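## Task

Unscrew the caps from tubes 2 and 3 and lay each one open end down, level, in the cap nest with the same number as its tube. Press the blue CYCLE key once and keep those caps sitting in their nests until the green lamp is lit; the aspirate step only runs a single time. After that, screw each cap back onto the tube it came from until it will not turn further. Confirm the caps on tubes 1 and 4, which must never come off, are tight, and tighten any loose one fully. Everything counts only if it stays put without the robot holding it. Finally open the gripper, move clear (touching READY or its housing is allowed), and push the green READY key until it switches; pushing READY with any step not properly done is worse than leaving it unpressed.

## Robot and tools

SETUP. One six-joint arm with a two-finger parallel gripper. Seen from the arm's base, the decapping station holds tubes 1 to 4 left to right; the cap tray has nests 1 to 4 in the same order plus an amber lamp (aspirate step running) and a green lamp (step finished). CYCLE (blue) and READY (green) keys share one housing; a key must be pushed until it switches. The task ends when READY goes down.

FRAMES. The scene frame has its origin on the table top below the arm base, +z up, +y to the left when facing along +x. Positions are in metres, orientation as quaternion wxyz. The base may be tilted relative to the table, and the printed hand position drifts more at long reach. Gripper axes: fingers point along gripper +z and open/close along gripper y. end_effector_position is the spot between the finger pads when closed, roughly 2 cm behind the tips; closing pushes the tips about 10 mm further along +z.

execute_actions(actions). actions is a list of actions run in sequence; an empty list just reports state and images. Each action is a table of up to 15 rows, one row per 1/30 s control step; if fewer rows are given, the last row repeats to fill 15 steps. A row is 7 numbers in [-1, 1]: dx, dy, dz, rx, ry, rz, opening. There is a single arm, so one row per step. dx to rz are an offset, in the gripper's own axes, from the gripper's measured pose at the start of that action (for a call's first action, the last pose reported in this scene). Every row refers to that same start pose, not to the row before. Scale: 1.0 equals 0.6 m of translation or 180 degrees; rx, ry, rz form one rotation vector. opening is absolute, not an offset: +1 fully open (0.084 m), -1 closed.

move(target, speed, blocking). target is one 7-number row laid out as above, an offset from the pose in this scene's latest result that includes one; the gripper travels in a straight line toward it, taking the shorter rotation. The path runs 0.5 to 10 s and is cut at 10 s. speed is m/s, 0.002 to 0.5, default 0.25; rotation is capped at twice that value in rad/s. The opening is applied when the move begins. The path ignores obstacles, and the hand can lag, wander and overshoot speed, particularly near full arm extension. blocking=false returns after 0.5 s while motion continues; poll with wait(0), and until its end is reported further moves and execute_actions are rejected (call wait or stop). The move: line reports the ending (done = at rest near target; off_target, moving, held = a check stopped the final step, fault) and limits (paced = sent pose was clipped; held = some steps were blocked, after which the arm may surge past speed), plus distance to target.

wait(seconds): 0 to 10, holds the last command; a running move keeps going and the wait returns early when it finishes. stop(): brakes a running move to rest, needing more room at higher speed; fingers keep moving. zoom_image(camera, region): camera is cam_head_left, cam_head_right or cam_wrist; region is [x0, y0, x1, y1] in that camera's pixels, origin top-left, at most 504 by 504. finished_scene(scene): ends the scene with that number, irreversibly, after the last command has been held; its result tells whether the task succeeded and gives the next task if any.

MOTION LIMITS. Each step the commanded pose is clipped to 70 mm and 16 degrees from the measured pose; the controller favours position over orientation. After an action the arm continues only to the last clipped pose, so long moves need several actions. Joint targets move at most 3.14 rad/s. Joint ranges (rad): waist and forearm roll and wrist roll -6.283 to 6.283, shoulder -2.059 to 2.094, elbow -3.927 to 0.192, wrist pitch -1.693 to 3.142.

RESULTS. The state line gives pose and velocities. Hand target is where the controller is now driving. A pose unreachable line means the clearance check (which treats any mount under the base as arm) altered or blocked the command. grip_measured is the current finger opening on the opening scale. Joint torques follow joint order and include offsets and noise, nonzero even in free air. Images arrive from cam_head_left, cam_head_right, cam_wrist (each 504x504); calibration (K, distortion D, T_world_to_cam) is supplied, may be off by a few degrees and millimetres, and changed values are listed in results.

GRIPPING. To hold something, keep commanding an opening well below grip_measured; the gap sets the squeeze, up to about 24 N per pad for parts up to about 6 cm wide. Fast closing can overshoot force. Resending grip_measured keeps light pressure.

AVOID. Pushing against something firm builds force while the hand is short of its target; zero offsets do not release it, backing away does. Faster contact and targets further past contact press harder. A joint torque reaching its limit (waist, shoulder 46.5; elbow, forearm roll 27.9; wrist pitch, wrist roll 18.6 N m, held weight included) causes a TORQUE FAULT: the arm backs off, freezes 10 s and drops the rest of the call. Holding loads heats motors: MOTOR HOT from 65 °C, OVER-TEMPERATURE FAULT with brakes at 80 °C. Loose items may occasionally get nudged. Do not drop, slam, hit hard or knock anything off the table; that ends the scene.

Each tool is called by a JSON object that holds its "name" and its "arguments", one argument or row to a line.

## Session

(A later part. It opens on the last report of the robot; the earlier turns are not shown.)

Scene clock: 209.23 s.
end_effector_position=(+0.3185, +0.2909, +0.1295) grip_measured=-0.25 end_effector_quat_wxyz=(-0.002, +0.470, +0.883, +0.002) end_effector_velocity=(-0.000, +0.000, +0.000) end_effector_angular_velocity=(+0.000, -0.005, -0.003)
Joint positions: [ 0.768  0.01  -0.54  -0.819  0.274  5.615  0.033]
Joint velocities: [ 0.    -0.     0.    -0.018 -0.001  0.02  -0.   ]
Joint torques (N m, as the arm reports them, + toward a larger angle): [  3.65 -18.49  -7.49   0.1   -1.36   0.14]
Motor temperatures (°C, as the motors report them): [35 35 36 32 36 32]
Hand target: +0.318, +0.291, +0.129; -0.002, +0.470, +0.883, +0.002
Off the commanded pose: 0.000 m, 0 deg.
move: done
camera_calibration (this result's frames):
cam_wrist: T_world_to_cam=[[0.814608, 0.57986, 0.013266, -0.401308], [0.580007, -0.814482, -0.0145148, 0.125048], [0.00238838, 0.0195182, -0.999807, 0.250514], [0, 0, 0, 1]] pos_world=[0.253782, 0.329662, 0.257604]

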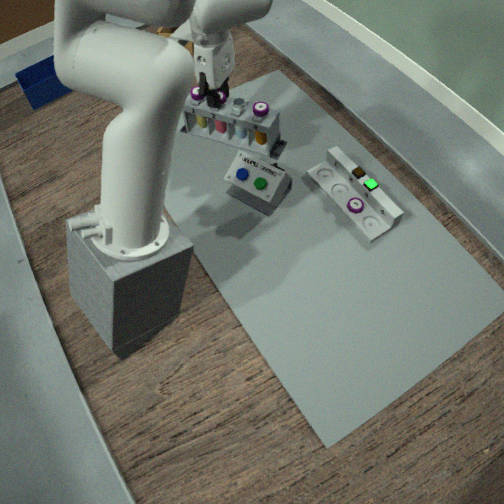

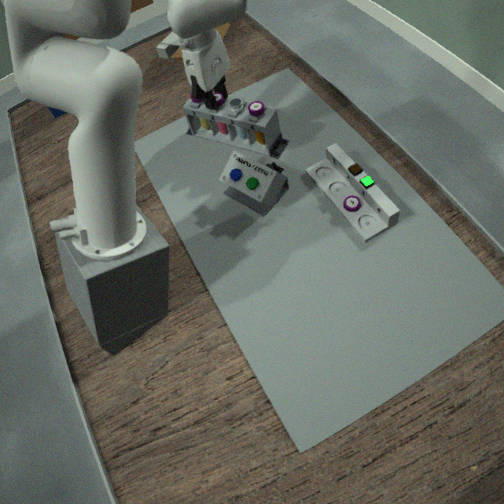

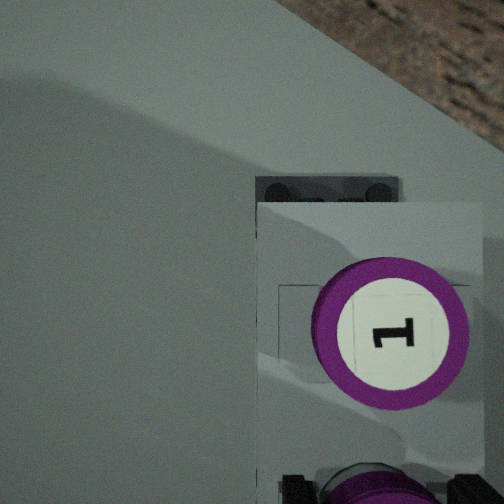

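{"name": "move", "arguments": {
  "target": [0,0,0,0,0,0.15,-0.6],
  "speed": 0.5
}}

{"name": "move", "arguments": {
  "target": [0,0,0,0,0,0,-0.05]
}}

{"name": "move", "arguments": {
  "target": [0,0,-0.08,0,0,0,-0.05],
  "speed": 0.1
}}

{"name": "move", "arguments": {
  "target": [0,0,0,0,0,-0.85,-0.05],
  "speed": 0.5
}}

{"name": "move", "arguments": {
  "target": [0,0,0,0,0,-0.9,-0.05],
  "speed": 0.5
}}

Scene clock: 214.03 s.
end_effector_position=(+0.3185, +0.2909, +0.1295) grip_measured=-0.25 end_effector_quat_wxyz=(-0.003, +0.663, +0.749, +0.001) end_effector_velocity=(-0.000, +0.000, +0.000) end_effector_angular_velocity=(-0.000, -0.004, -0.003)
Joint positions: [ 0.768  0.01  -0.54  -0.818  0.274  6.085  0.033]
Joint velocities: [ 0.001 -0.     0.    -0.017  0.     0.02   0.   ]
Joint torques (N m, as the arm reports them, + toward a larger angle): [  4.09 -18.23  -6.43   0.2   -1.15   0.31]
Motor temperatures (°C, as the motors report them): [35 35 36 32 36 32]
Hand target: +0.318, +0.291, +0.129; -0.003, +0.663, +0.748, +0.001
Off the commanded pose: 0.000 m, 0 deg.
move: done
camera_calibration (this result's frames):
cam_wrist: T_world_to_cam=[[0.989078, 0.147051, 0.0100036, -0.330595], [0.147186, -0.989002, -0.0145237, 0.313646], [0.00775782, 0.0158375, -0.999844, 0.249907], [0, 0, 0, 1]] pos_world=[0.278881, 0.354853, 0.25773]

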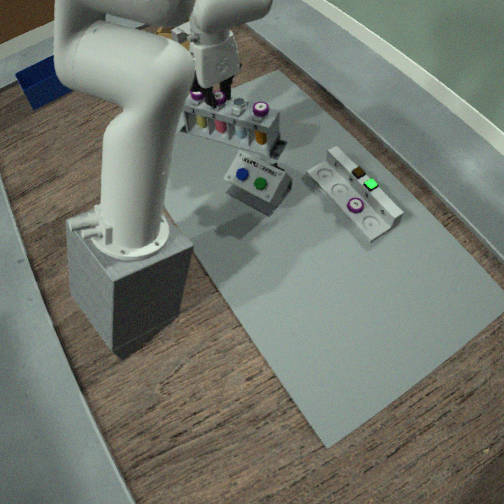

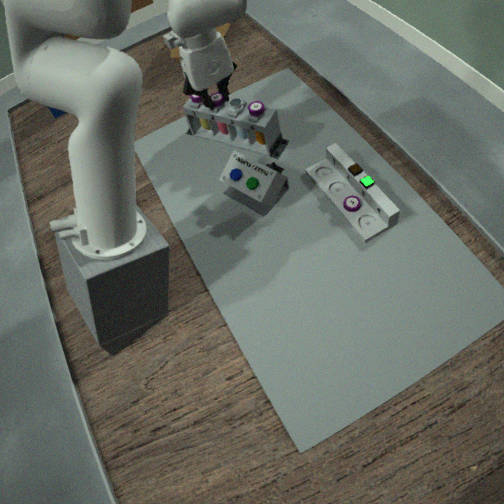

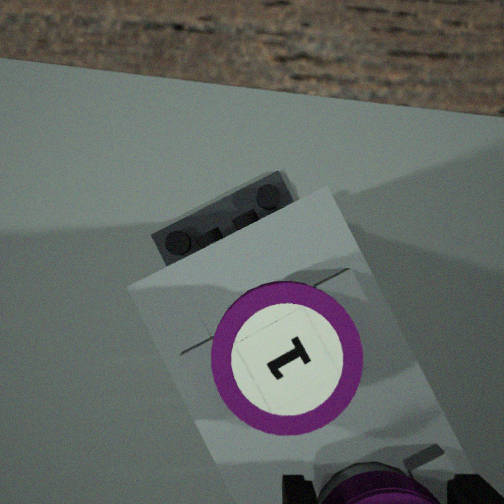

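Scene clock: 214.53 s.
end_effector_position=(+0.3185, +0.2908, +0.1294) grip_measured=-0.06 end_effector_quat_wxyz=(-0.003, +0.663, +0.748, +0.001) end_effector_velocity=(+0.001, +0.000, +0.000) end_effector_angular_velocity=(+0.001, -0.001, -0.000)
Joint positions: [ 0.768  0.01  -0.54  -0.818  0.274  6.085  0.041]
Joint velocities: [-0.    -0.001 -0.001 -0.    -0.001 -0.     0.   ]
Joint torques (N m, as the arm reports them, + toward a larger angle): [  4.38 -19.03  -7.91  -0.18  -1.51   0.1 ]
Motor temperatures (°C, as the motors report them): [35 35 36 32 36 32]
Hand target: +0.319, +0.291, +0.129; -0.003, +0.663, +0.749, +0.001
Off the commanded pose: 0.000 m, 0 deg.
move: done
camera_calibration (this result's frames):
cam_wrist: T_world_to_cam=[[0.989089, 0.146989, 0.00984894, -0.330491], [0.147121, -0.989014, -0.0143802, 0.313594], [0.007627, 0.0156723, -0.999848, 0.249955], [0, 0, 0, 1]] pos_world=[0.278842, 0.354811, 0.257681]

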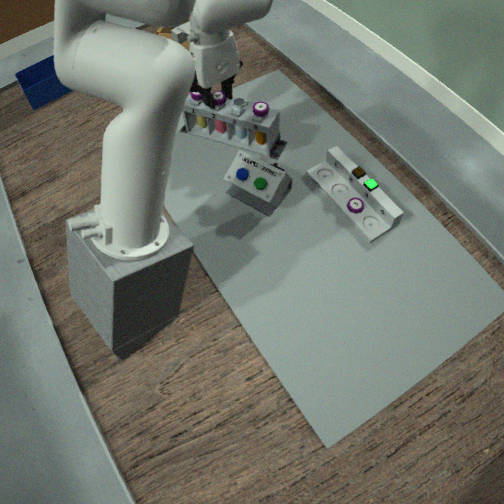

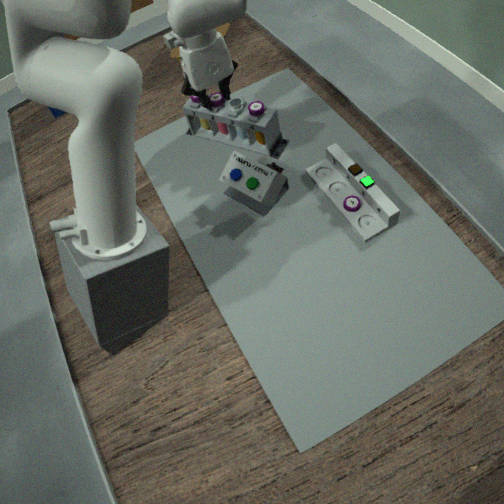

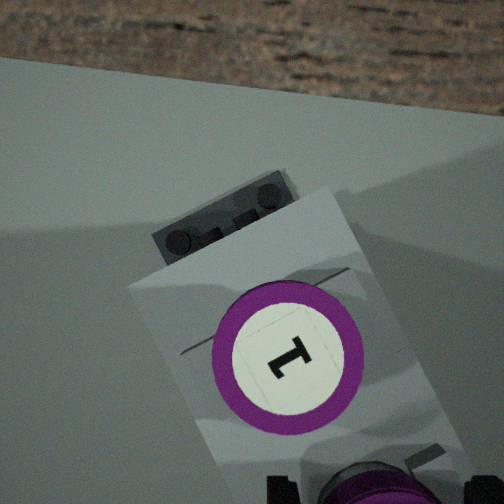

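Scene clock: 215.37 s.
end_effector_position=(+0.3183, +0.2905, +0.1772) grip_measured=-0.06 end_effector_quat_wxyz=(-0.003, +0.663, +0.749, +0.001) end_effector_velocity=(+0.000, -0.001, +0.000) end_effector_angular_velocity=(-0.002, +0.001, -0.001)
Joint positions: [ 0.838 -0.178 -0.484 -0.598  0.401  5.914  0.041]
Joint velocities: [-0.001 -0.001 -0.001  0.004  0.004 -0.003 -0.   ]
Joint torques (N m, as the arm reports them, + toward a larger angle): [  3.7  -17.27 -10.24  -0.24  -1.65   0.07]
Motor temperatures (°C, as the motors report them): [35 35 36 32 36 32]
Hand target: +0.319, +0.291, +0.177; -0.003, +0.663, +0.749, +0.001
Off the commanded pose: 0.000 m, 0 deg.
move: done
camera_calibration (this result's frames):
cam_wrist: T_world_to_cam=[[0.989066, 0.147185, 0.00924354, -0.330726], [0.147305, -0.98899, -0.0141193, 0.313865], [0.00706363, 0.0153266, -0.999858, 0.297978], [0, 0, 0, 1]] pos_world=[0.278771, 0.35452, 0.305424]

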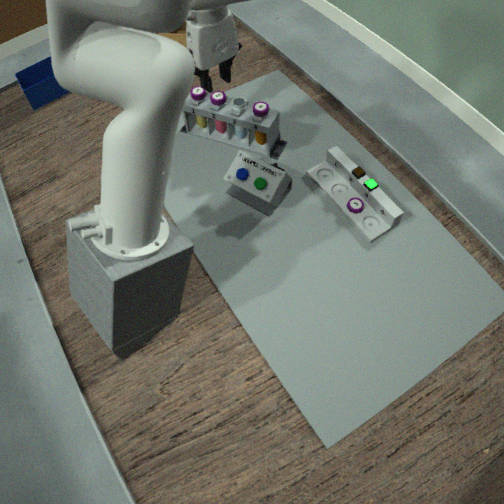

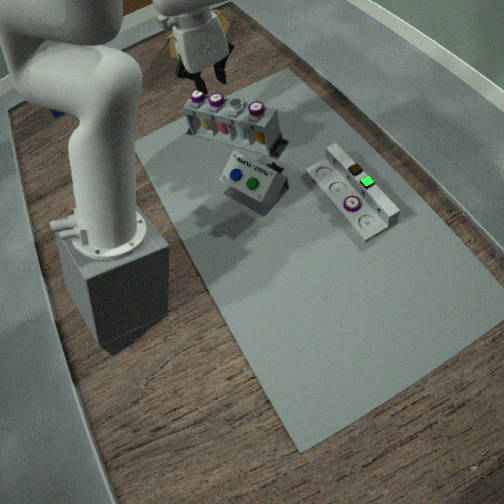

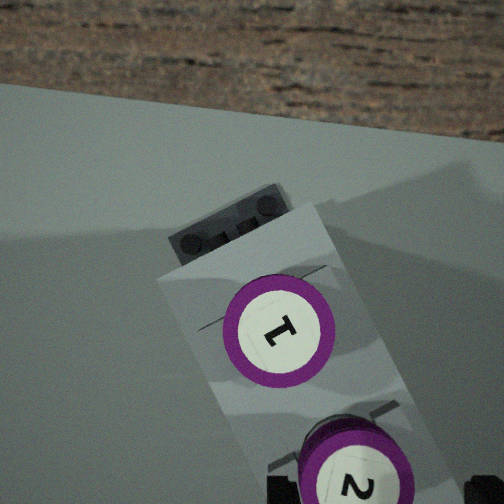

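Scene clock: 218.57 s.
end_effector_position=(+0.3183, +0.2905, +0.1772) grip_measured=-0.06 end_effector_quat_wxyz=(+0.000, -0.573, +0.820, +0.003) end_effector_velocity=(-0.000, -0.001, -0.000) end_effector_angular_velocity=(-0.001, +0.004, +0.004)
Joint positions: [ 0.838 -0.178 -0.484 -0.598  0.401  3.244  0.041]
Joint velocities: [-0.    -0.    -0.     0.009  0.002 -0.013  0.   ]
Joint torques (N m, as the arm reports them, + toward a larger angle): [  3.94 -17.1  -10.19  -0.2   -1.36   0.04]
Motor temperatures (°C, as the motors report them): [35 35 36 32 36 32]
Hand target: +0.318, +0.290, +0.177; +0.000, -0.573, +0.819, +0.003
Off the commanded pose: 0.000 m, 0 deg.
move: done
camera_calibration (this result's frames):
cam_wrist: T_world_to_cam=[[-0.947893, 0.318157, 0.0165638, 0.234928], [0.318134, 0.948037, -0.00410805, -0.304978], [-0.0170101, 0.0013755, -0.999854, 0.30969], [0, 0, 0, 1]] pos_world=[0.324978, 0.213961, 0.304501]

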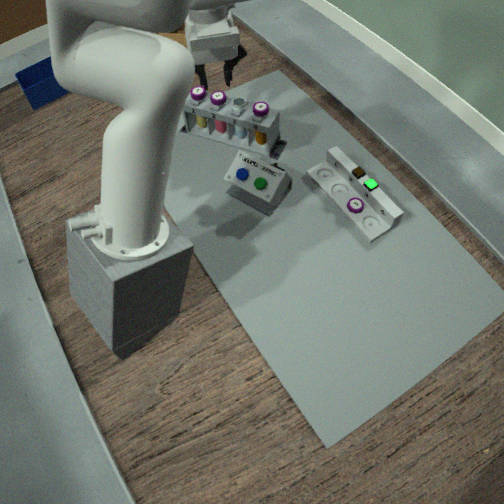

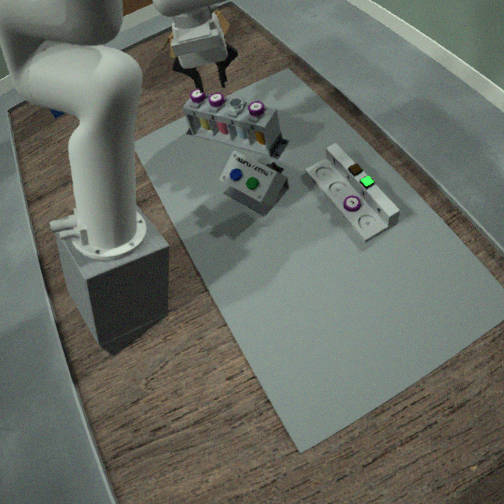

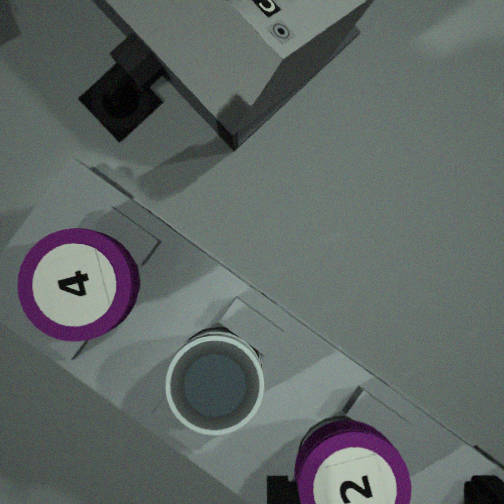

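Scene clock: 221.90 s.
end_effector_position=(+0.3183, +0.2905, +0.1772) grip_measured=-0.06 end_effector_quat_wxyz=(-0.003, +0.899, +0.437, -0.000) end_effector_velocity=(-0.000, -0.000, -0.000) end_effector_angular_velocity=(+0.000, +0.004, +0.005)
Joint positions: [ 0.838 -0.178 -0.484 -0.599  0.401  0.418  0.041]
Joint velocities: [ 0.     0.    -0.     0.009  0.001 -0.013 -0.   ]
Joint torques (N m, as the arm reports them, + toward a larger angle): [  3.86 -17.3  -10.32  -0.33  -1.57   0.09]
Motor temperatures (°C, as the motors report them): [35 35 36 32 36 32]
Hand target: +0.318, +0.290, +0.177; -0.003, +0.899, +0.438, -0.000
Off the commanded pose: 0.000 m, 0 deg.
move: done
camera_calibration (this result's frames):
cam_wrist: T_world_to_cam=[[0.802957, -0.596005, 0.00621137, -0.0550552], [-0.595928, -0.802965, -0.0107972, 0.495843], [0.0114227, 0.00496818, -0.999922, 0.299606], [0, 0, 0, 1]] pos_world=[0.336271, 0.363843, 0.305278]

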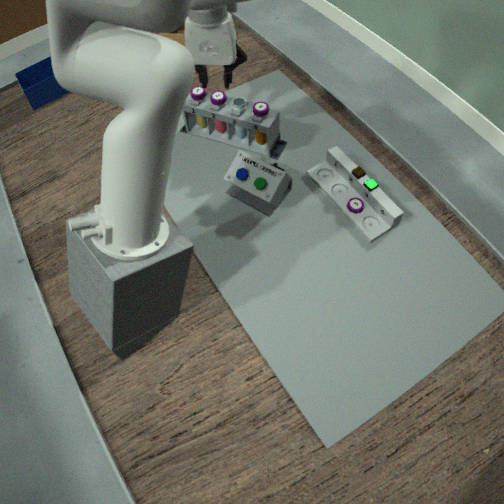

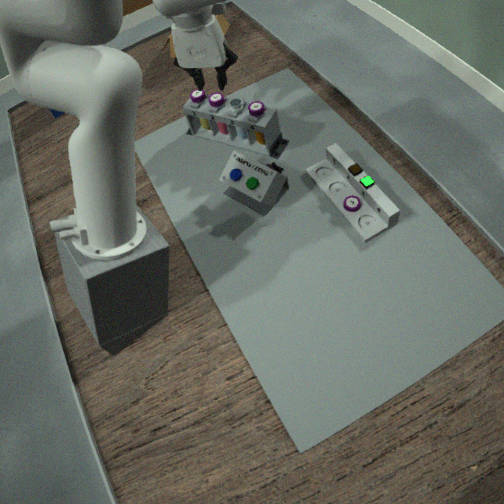

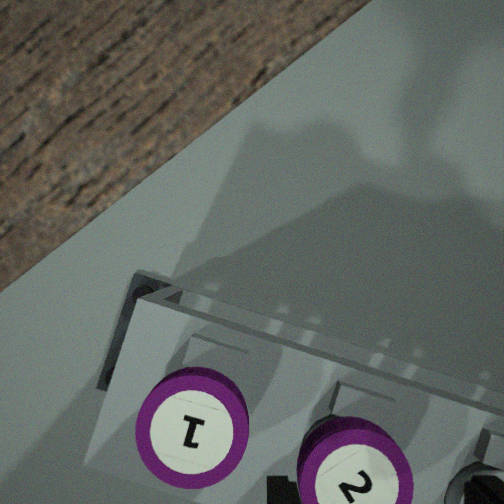

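{"name": "move", "arguments": {
  "target": [-0.338,0.527,0,0,0,-0.717,-0.05],
  "speed": 0.5
}}

{"name": "move", "arguments": {
  "target": [0,0,0.18,0,0,0,-0.05],
  "speed": 0.06
}}

Scene clock: 227.43 s.
end_effector_position=(+0.4431, -0.0656, +0.1765) grip_measured=-0.06 end_effector_quat_wxyz=(+0.001, -0.009, +1.000, -0.000) end_effector_velocity=(+0.000, -0.000, -0.000) end_effector_angular_velocity=(+0.004, -0.000, +0.001)
Joint positions: [-0.139 -0.231 -0.478  0.381  0.358 -3.671  0.041]
Joint velocities: [-0.002  0.001 -0.002  0.012  0.003 -0.013  0.   ]
Joint torques (N m, as the arm reports them, + toward a larger angle): [ -1.87 -17.28 -10.17  -0.32  -1.46  -0.02]
Motor temperatures (°C, as the motors report them): [35 35 36 32 36 32]
Hand target: +0.443, -0.066, +0.177; +0.001, -0.009, +1.000, -0.000
Off the commanded pose: 0.002 m, 0 deg.
move: done
camera_calibration (this result's frames):
cam_wrist: T_world_to_cam=[[-0.0445787, 0.998947, 0.0108858, 0.111924], [0.998978, 0.0446556, -0.00692205, -0.367487], [-0.00740087, 0.0105661, -0.999917, 0.308022], [0, 0, 0, 1]] pos_world=[0.374381, -0.0986505, 0.304234]

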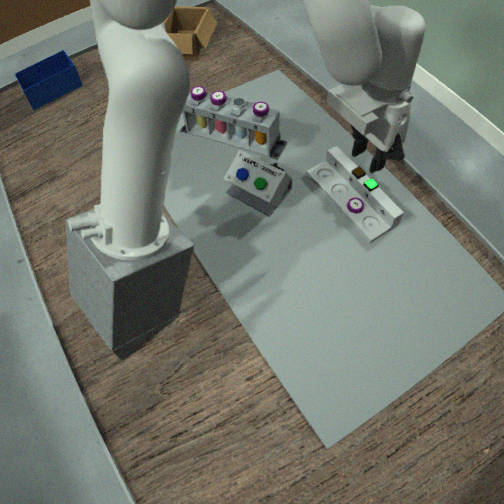

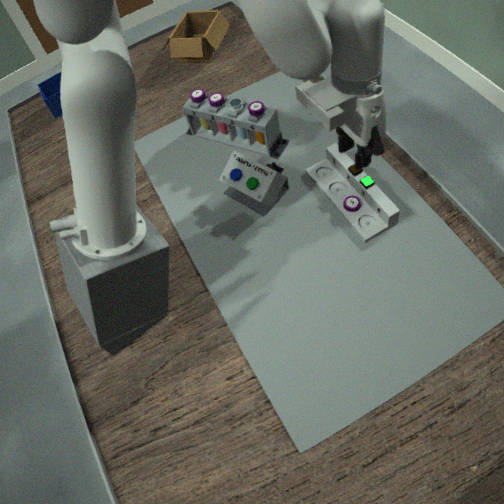

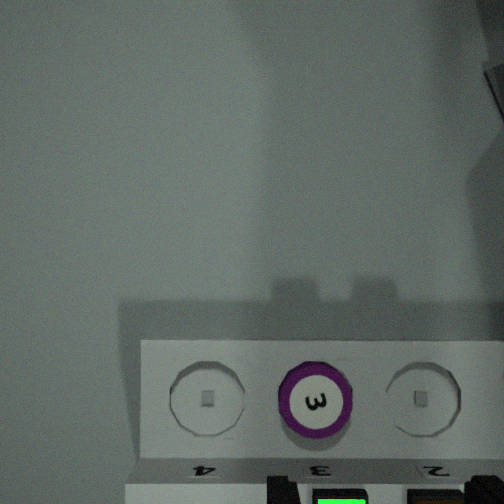

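Scene clock: 229.53 s.
end_effector_position=(+0.4426, -0.0660, +0.0686) grip_measured=-0.06 end_effector_quat_wxyz=(-0.000, -0.009, +1.000, -0.001) end_effector_velocity=(+0.001, -0.000, +0.000) end_effector_angular_velocity=(+0.003, -0.010, +0.001)
Joint positions: [-0.006  0.209 -0.65   0.959  0.097 -4.144  0.041]
Joint velocities: [ 0.004  0.002 -0.007  0.06  -0.002 -0.057 -0.   ]
Joint torques (N m, as the arm reports them, + toward a larger angle): [ -1.94 -21.09  -5.17   0.02  -1.48   0.18]
Motor temperatures (°C, as the motors report them): [35 35 36 32 36 32]
Hand target: +0.442, -0.066, +0.068; +0.000, -0.009, +1.000, -0.001
Off the commanded pose: 0.001 m, 0 deg.
move: done
camera_calibration (this result's frames):
cam_wrist: T_world_to_cam=[[-0.0441223, 0.998984, 0.00919082, 0.113333], [0.998987, 0.0441998, -0.00841015, -0.367705], [-0.00880784, 0.00881044, -0.999922, 0.200596], [0, 0, 0, 1]] pos_world=[0.3741, -0.0987324, 0.196446]

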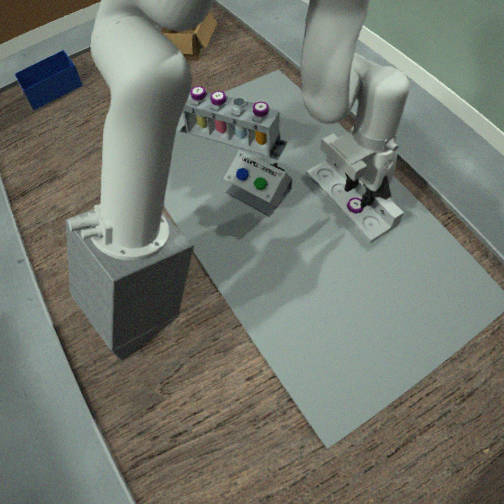

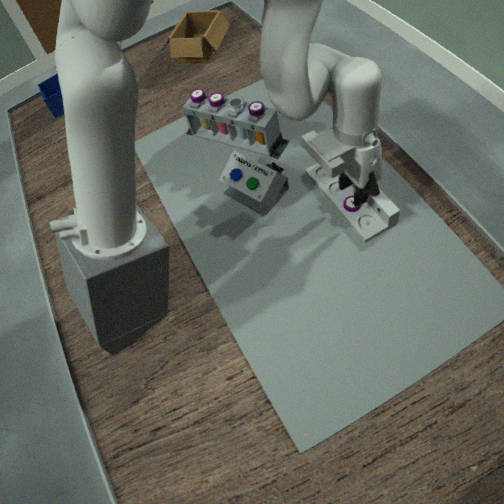

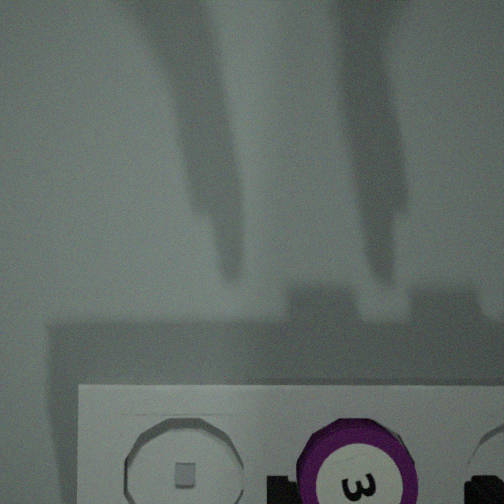

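{"name": "move", "arguments": {
  "target": [0.0012,-0.0005,0.0545,0,0,0,-0.05],
  "speed": 0.025
}}

{"name": "move", "arguments": {
  "target": [0,0,0,0,0,0,-0.6]
}}

{"name": "move", "arguments": {
  "target": [0,0,-0.24,0,0,0,-0.6],
  "speed": 0.08
}}

{"name": "move", "arguments": {
  "target": [0.1475,0.523,0,0,0,-0.683,-0.6],
  "speed": 0.4
}}

Scene clock: 233.30 s.
end_effector_position=(+0.4417, -0.0663, +0.0359) grip_measured=-0.06 end_effector_quat_wxyz=(-0.000, -0.009, +1.000, -0.001) end_effector_velocity=(+0.001, -0.000, +0.000) end_effector_angular_velocity=(+0.001, -0.005, -0.000)
Joint positions: [ 0.025  0.344 -0.754  1.227  0.071 -4.385  0.041]
Joint velocities: [-0.     0.001 -0.004  0.021  0.001 -0.02  -0.   ]
Joint torques (N m, as the arm reports them, + toward a larger angle): [ -1.93 -22.42  -4.25  -0.33  -1.58   0.22]
Motor temperatures (°C, as the motors report them): [35 35 36 32 36 32]
Hand target: +0.442, -0.066, +0.036; -0.000, -0.009, +1.000, -0.001
Off the commanded pose: 0.000 m, 0 deg.
move: done
camera_calibration (this result's frames):
cam_wrist: T_world_to_cam=[[-0.0440545, 0.99899, 0.00887297, 0.113919], [0.998983, 0.0441358, -0.00918981, -0.366995], [-0.00957214, 0.0084591, -0.999918, 0.16824], [0, 0, 0, 1]] pos_world=[0.373251, -0.0990293, 0.163843]

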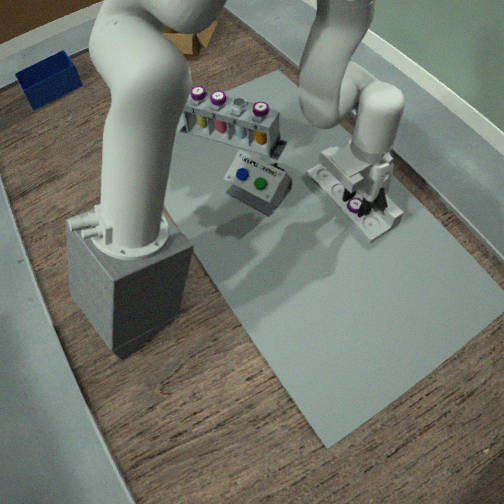

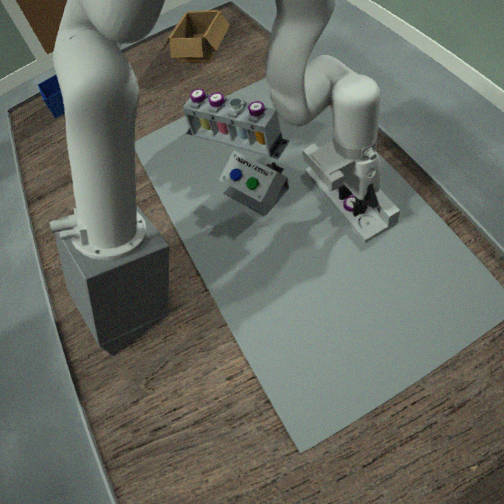

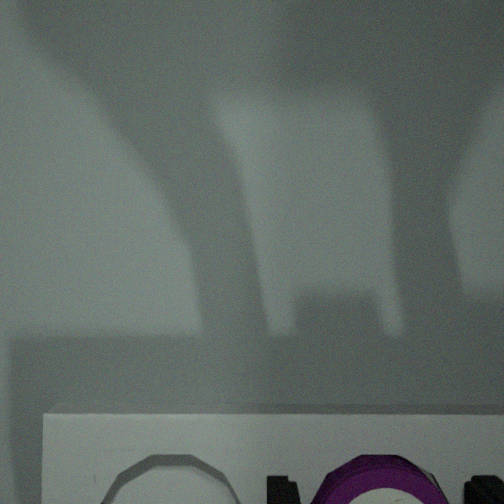

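Scene clock: 233.80 s.
end_effector_position=(+0.4418, -0.0663, +0.0360) grip_measured=-0.25 end_effector_quat_wxyz=(-0.000, -0.009, +1.000, -0.002) end_effector_velocity=(-0.000, +0.000, -0.000) end_effector_angular_velocity=(+0.000, +0.000, +0.000)
Joint positions: [ 0.025  0.343 -0.755  1.227  0.071 -4.385  0.033]
Joint velocities: [ 0.  0. -0.  0.  0. -0.  0.]
Joint torques (N m, as the arm reports them, + toward a larger angle): [ -1.96 -21.77  -3.97  -0.04  -1.45   0.18]
Motor temperatures (°C, as the motors report them): [35 35 36 32 36 32]
Hand target: +0.442, -0.066, +0.036; -0.000, -0.009, +1.000, -0.001
Off the commanded pose: 0.000 m, 0 deg.
move: done
camera_calibration (this result's frames):
cam_wrist: T_world_to_cam=[[-0.0440735, 0.998989, 0.00881211, 0.113944], [0.998985, 0.0441524, -0.00896572, -0.367106], [-0.00934574, 0.00840801, -0.999921, 0.168198], [0, 0, 0, 1]] pos_world=[0.373327, -0.0990345, 0.16389]

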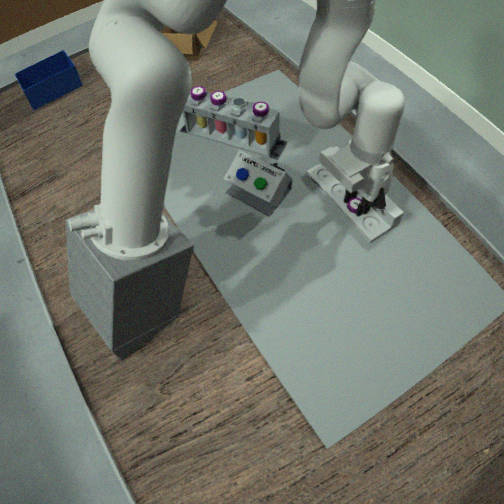

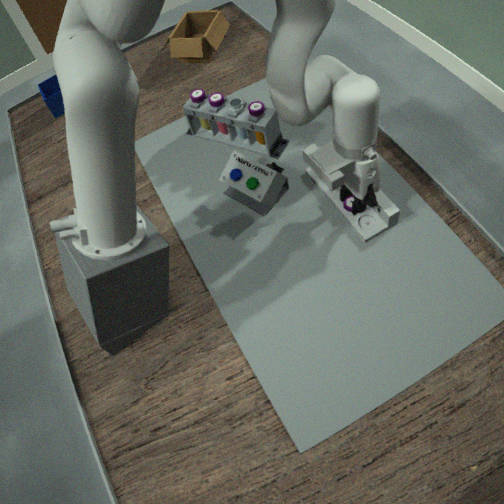

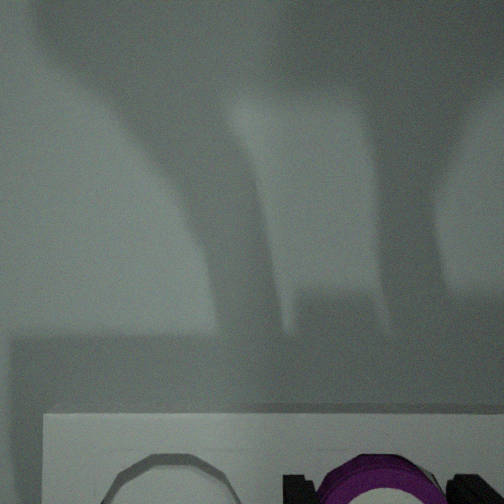

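Scene clock: 235.93 s.
end_effector_position=(+0.4424, -0.0659, +0.1799) grip_measured=-0.25 end_effector_quat_wxyz=(+0.000, -0.009, +1.000, -0.001) end_effector_velocity=(+0.001, +0.000, +0.001) end_effector_angular_velocity=(-0.001, -0.002, +0.001)
Joint positions: [-0.143 -0.244 -0.475  0.372  0.37  -3.665  0.033]
Joint velocities: [ 0.001 -0.002 -0.001 -0.002  0.     0.002 -0.   ]
Joint torques (N m, as the arm reports them, + toward a larger angle): [ -1.9  -16.97 -10.4   -0.23  -1.41   0.11]
Motor temperatures (°C, as the motors report them): [35 35 36 32 36 32]
Hand target: +0.443, -0.066, +0.180; +0.001, -0.009, +1.000, -0.001
Off the commanded pose: 0.001 m, 0 deg.
move: done
camera_calibration (this result's frames):
cam_wrist: T_world_to_cam=[[-0.0444357, 0.998955, 0.0106993, 0.112052], [0.998977, 0.0445213, -0.00789939, -0.366633], [-0.00836748, 0.0103374, -0.999912, 0.311755], [0, 0, 0, 1]] pos_world=[0.373846, -0.0988344, 0.307632]

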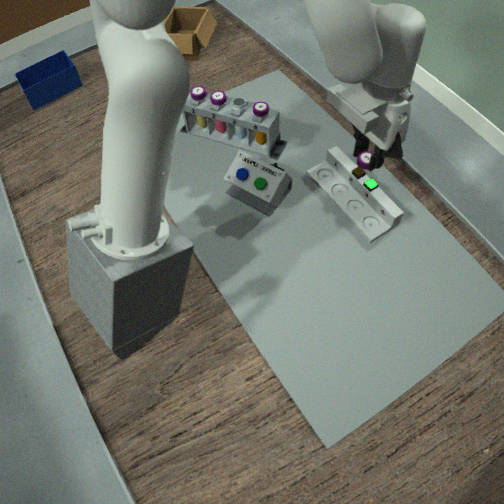

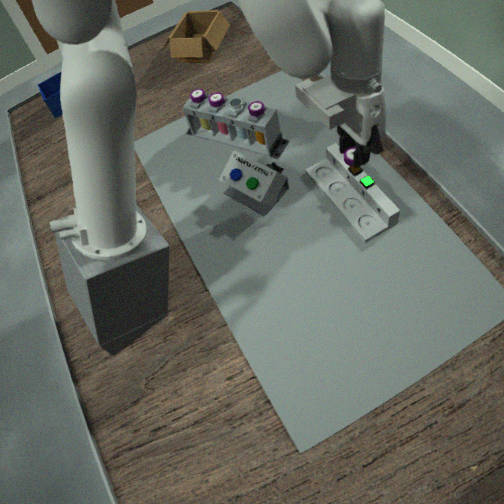

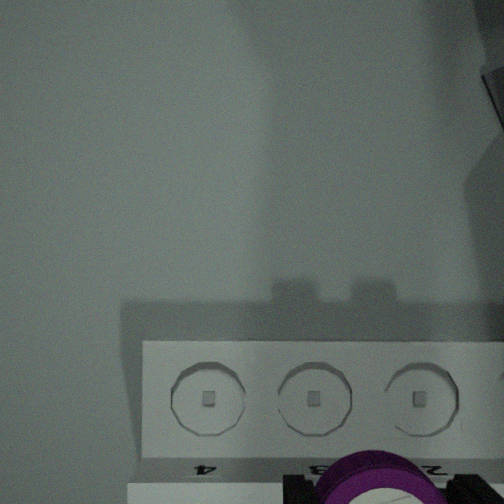

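Scene clock: 239.07 s.
end_effector_position=(+0.3478, +0.2476, +0.1802) grip_measured=-0.25 end_effector_quat_wxyz=(-0.001, +0.882, -0.471, -0.002) end_effector_velocity=(+0.000, +0.001, +0.000) end_effector_angular_velocity=(+0.001, -0.001, +0.003)
Joint positions: [ 0.704 -0.25  -0.435 -0.5    0.378 -4.2    0.033]
Joint velocities: [ 0.001  0.    -0.002 -0.     0.    -0.002  0.   ]
Joint torques (N m, as the arm reports them, + toward a larger angle): [  3.06 -16.34 -10.3   -0.19  -1.51   0.16]
Motor temperatures (°C, as the motors report them): [35 35 36 32 36 32]
Hand target: +0.348, +0.248, +0.180; -0.001, +0.882, -0.470, -0.002
Off the commanded pose: 0.002 m, 0 deg.
move: done
camera_calibration (this result's frames):
cam_wrist: T_world_to_cam=[[-0.815214, -0.579038, 0.0119017, 0.453315], [-0.579104, 0.815248, -0.00283612, 0.0710754], [-0.00806065, -0.00920439, -0.999925, 0.312812], [0, 0, 0, 1]] pos_world=[0.41323, 0.207422, 0.307595]

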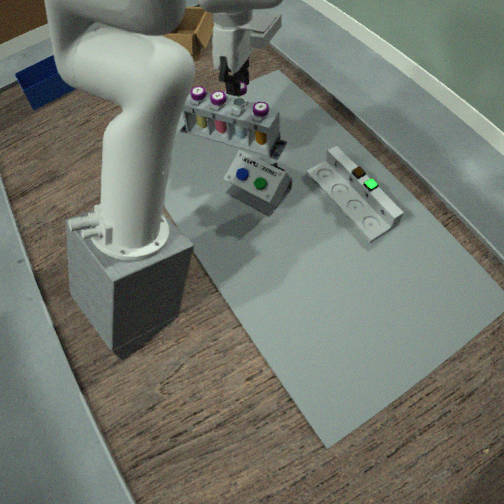

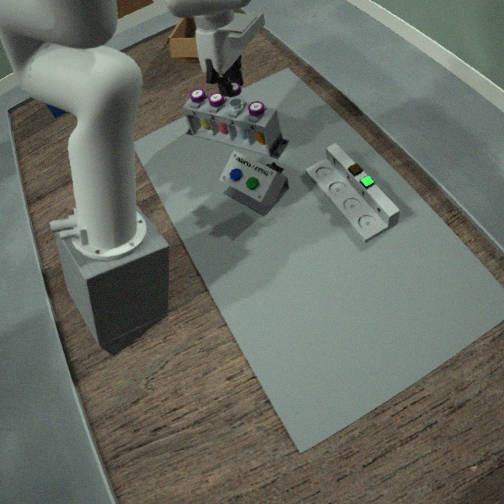

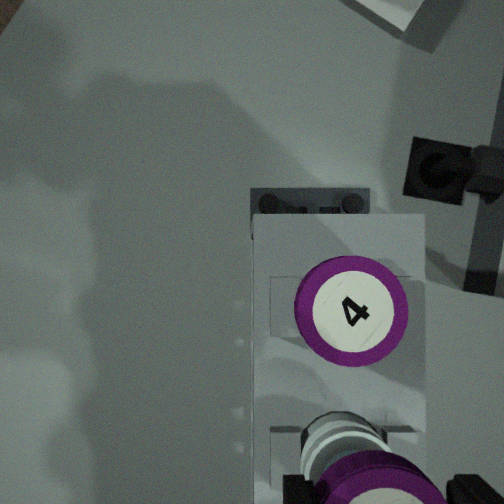

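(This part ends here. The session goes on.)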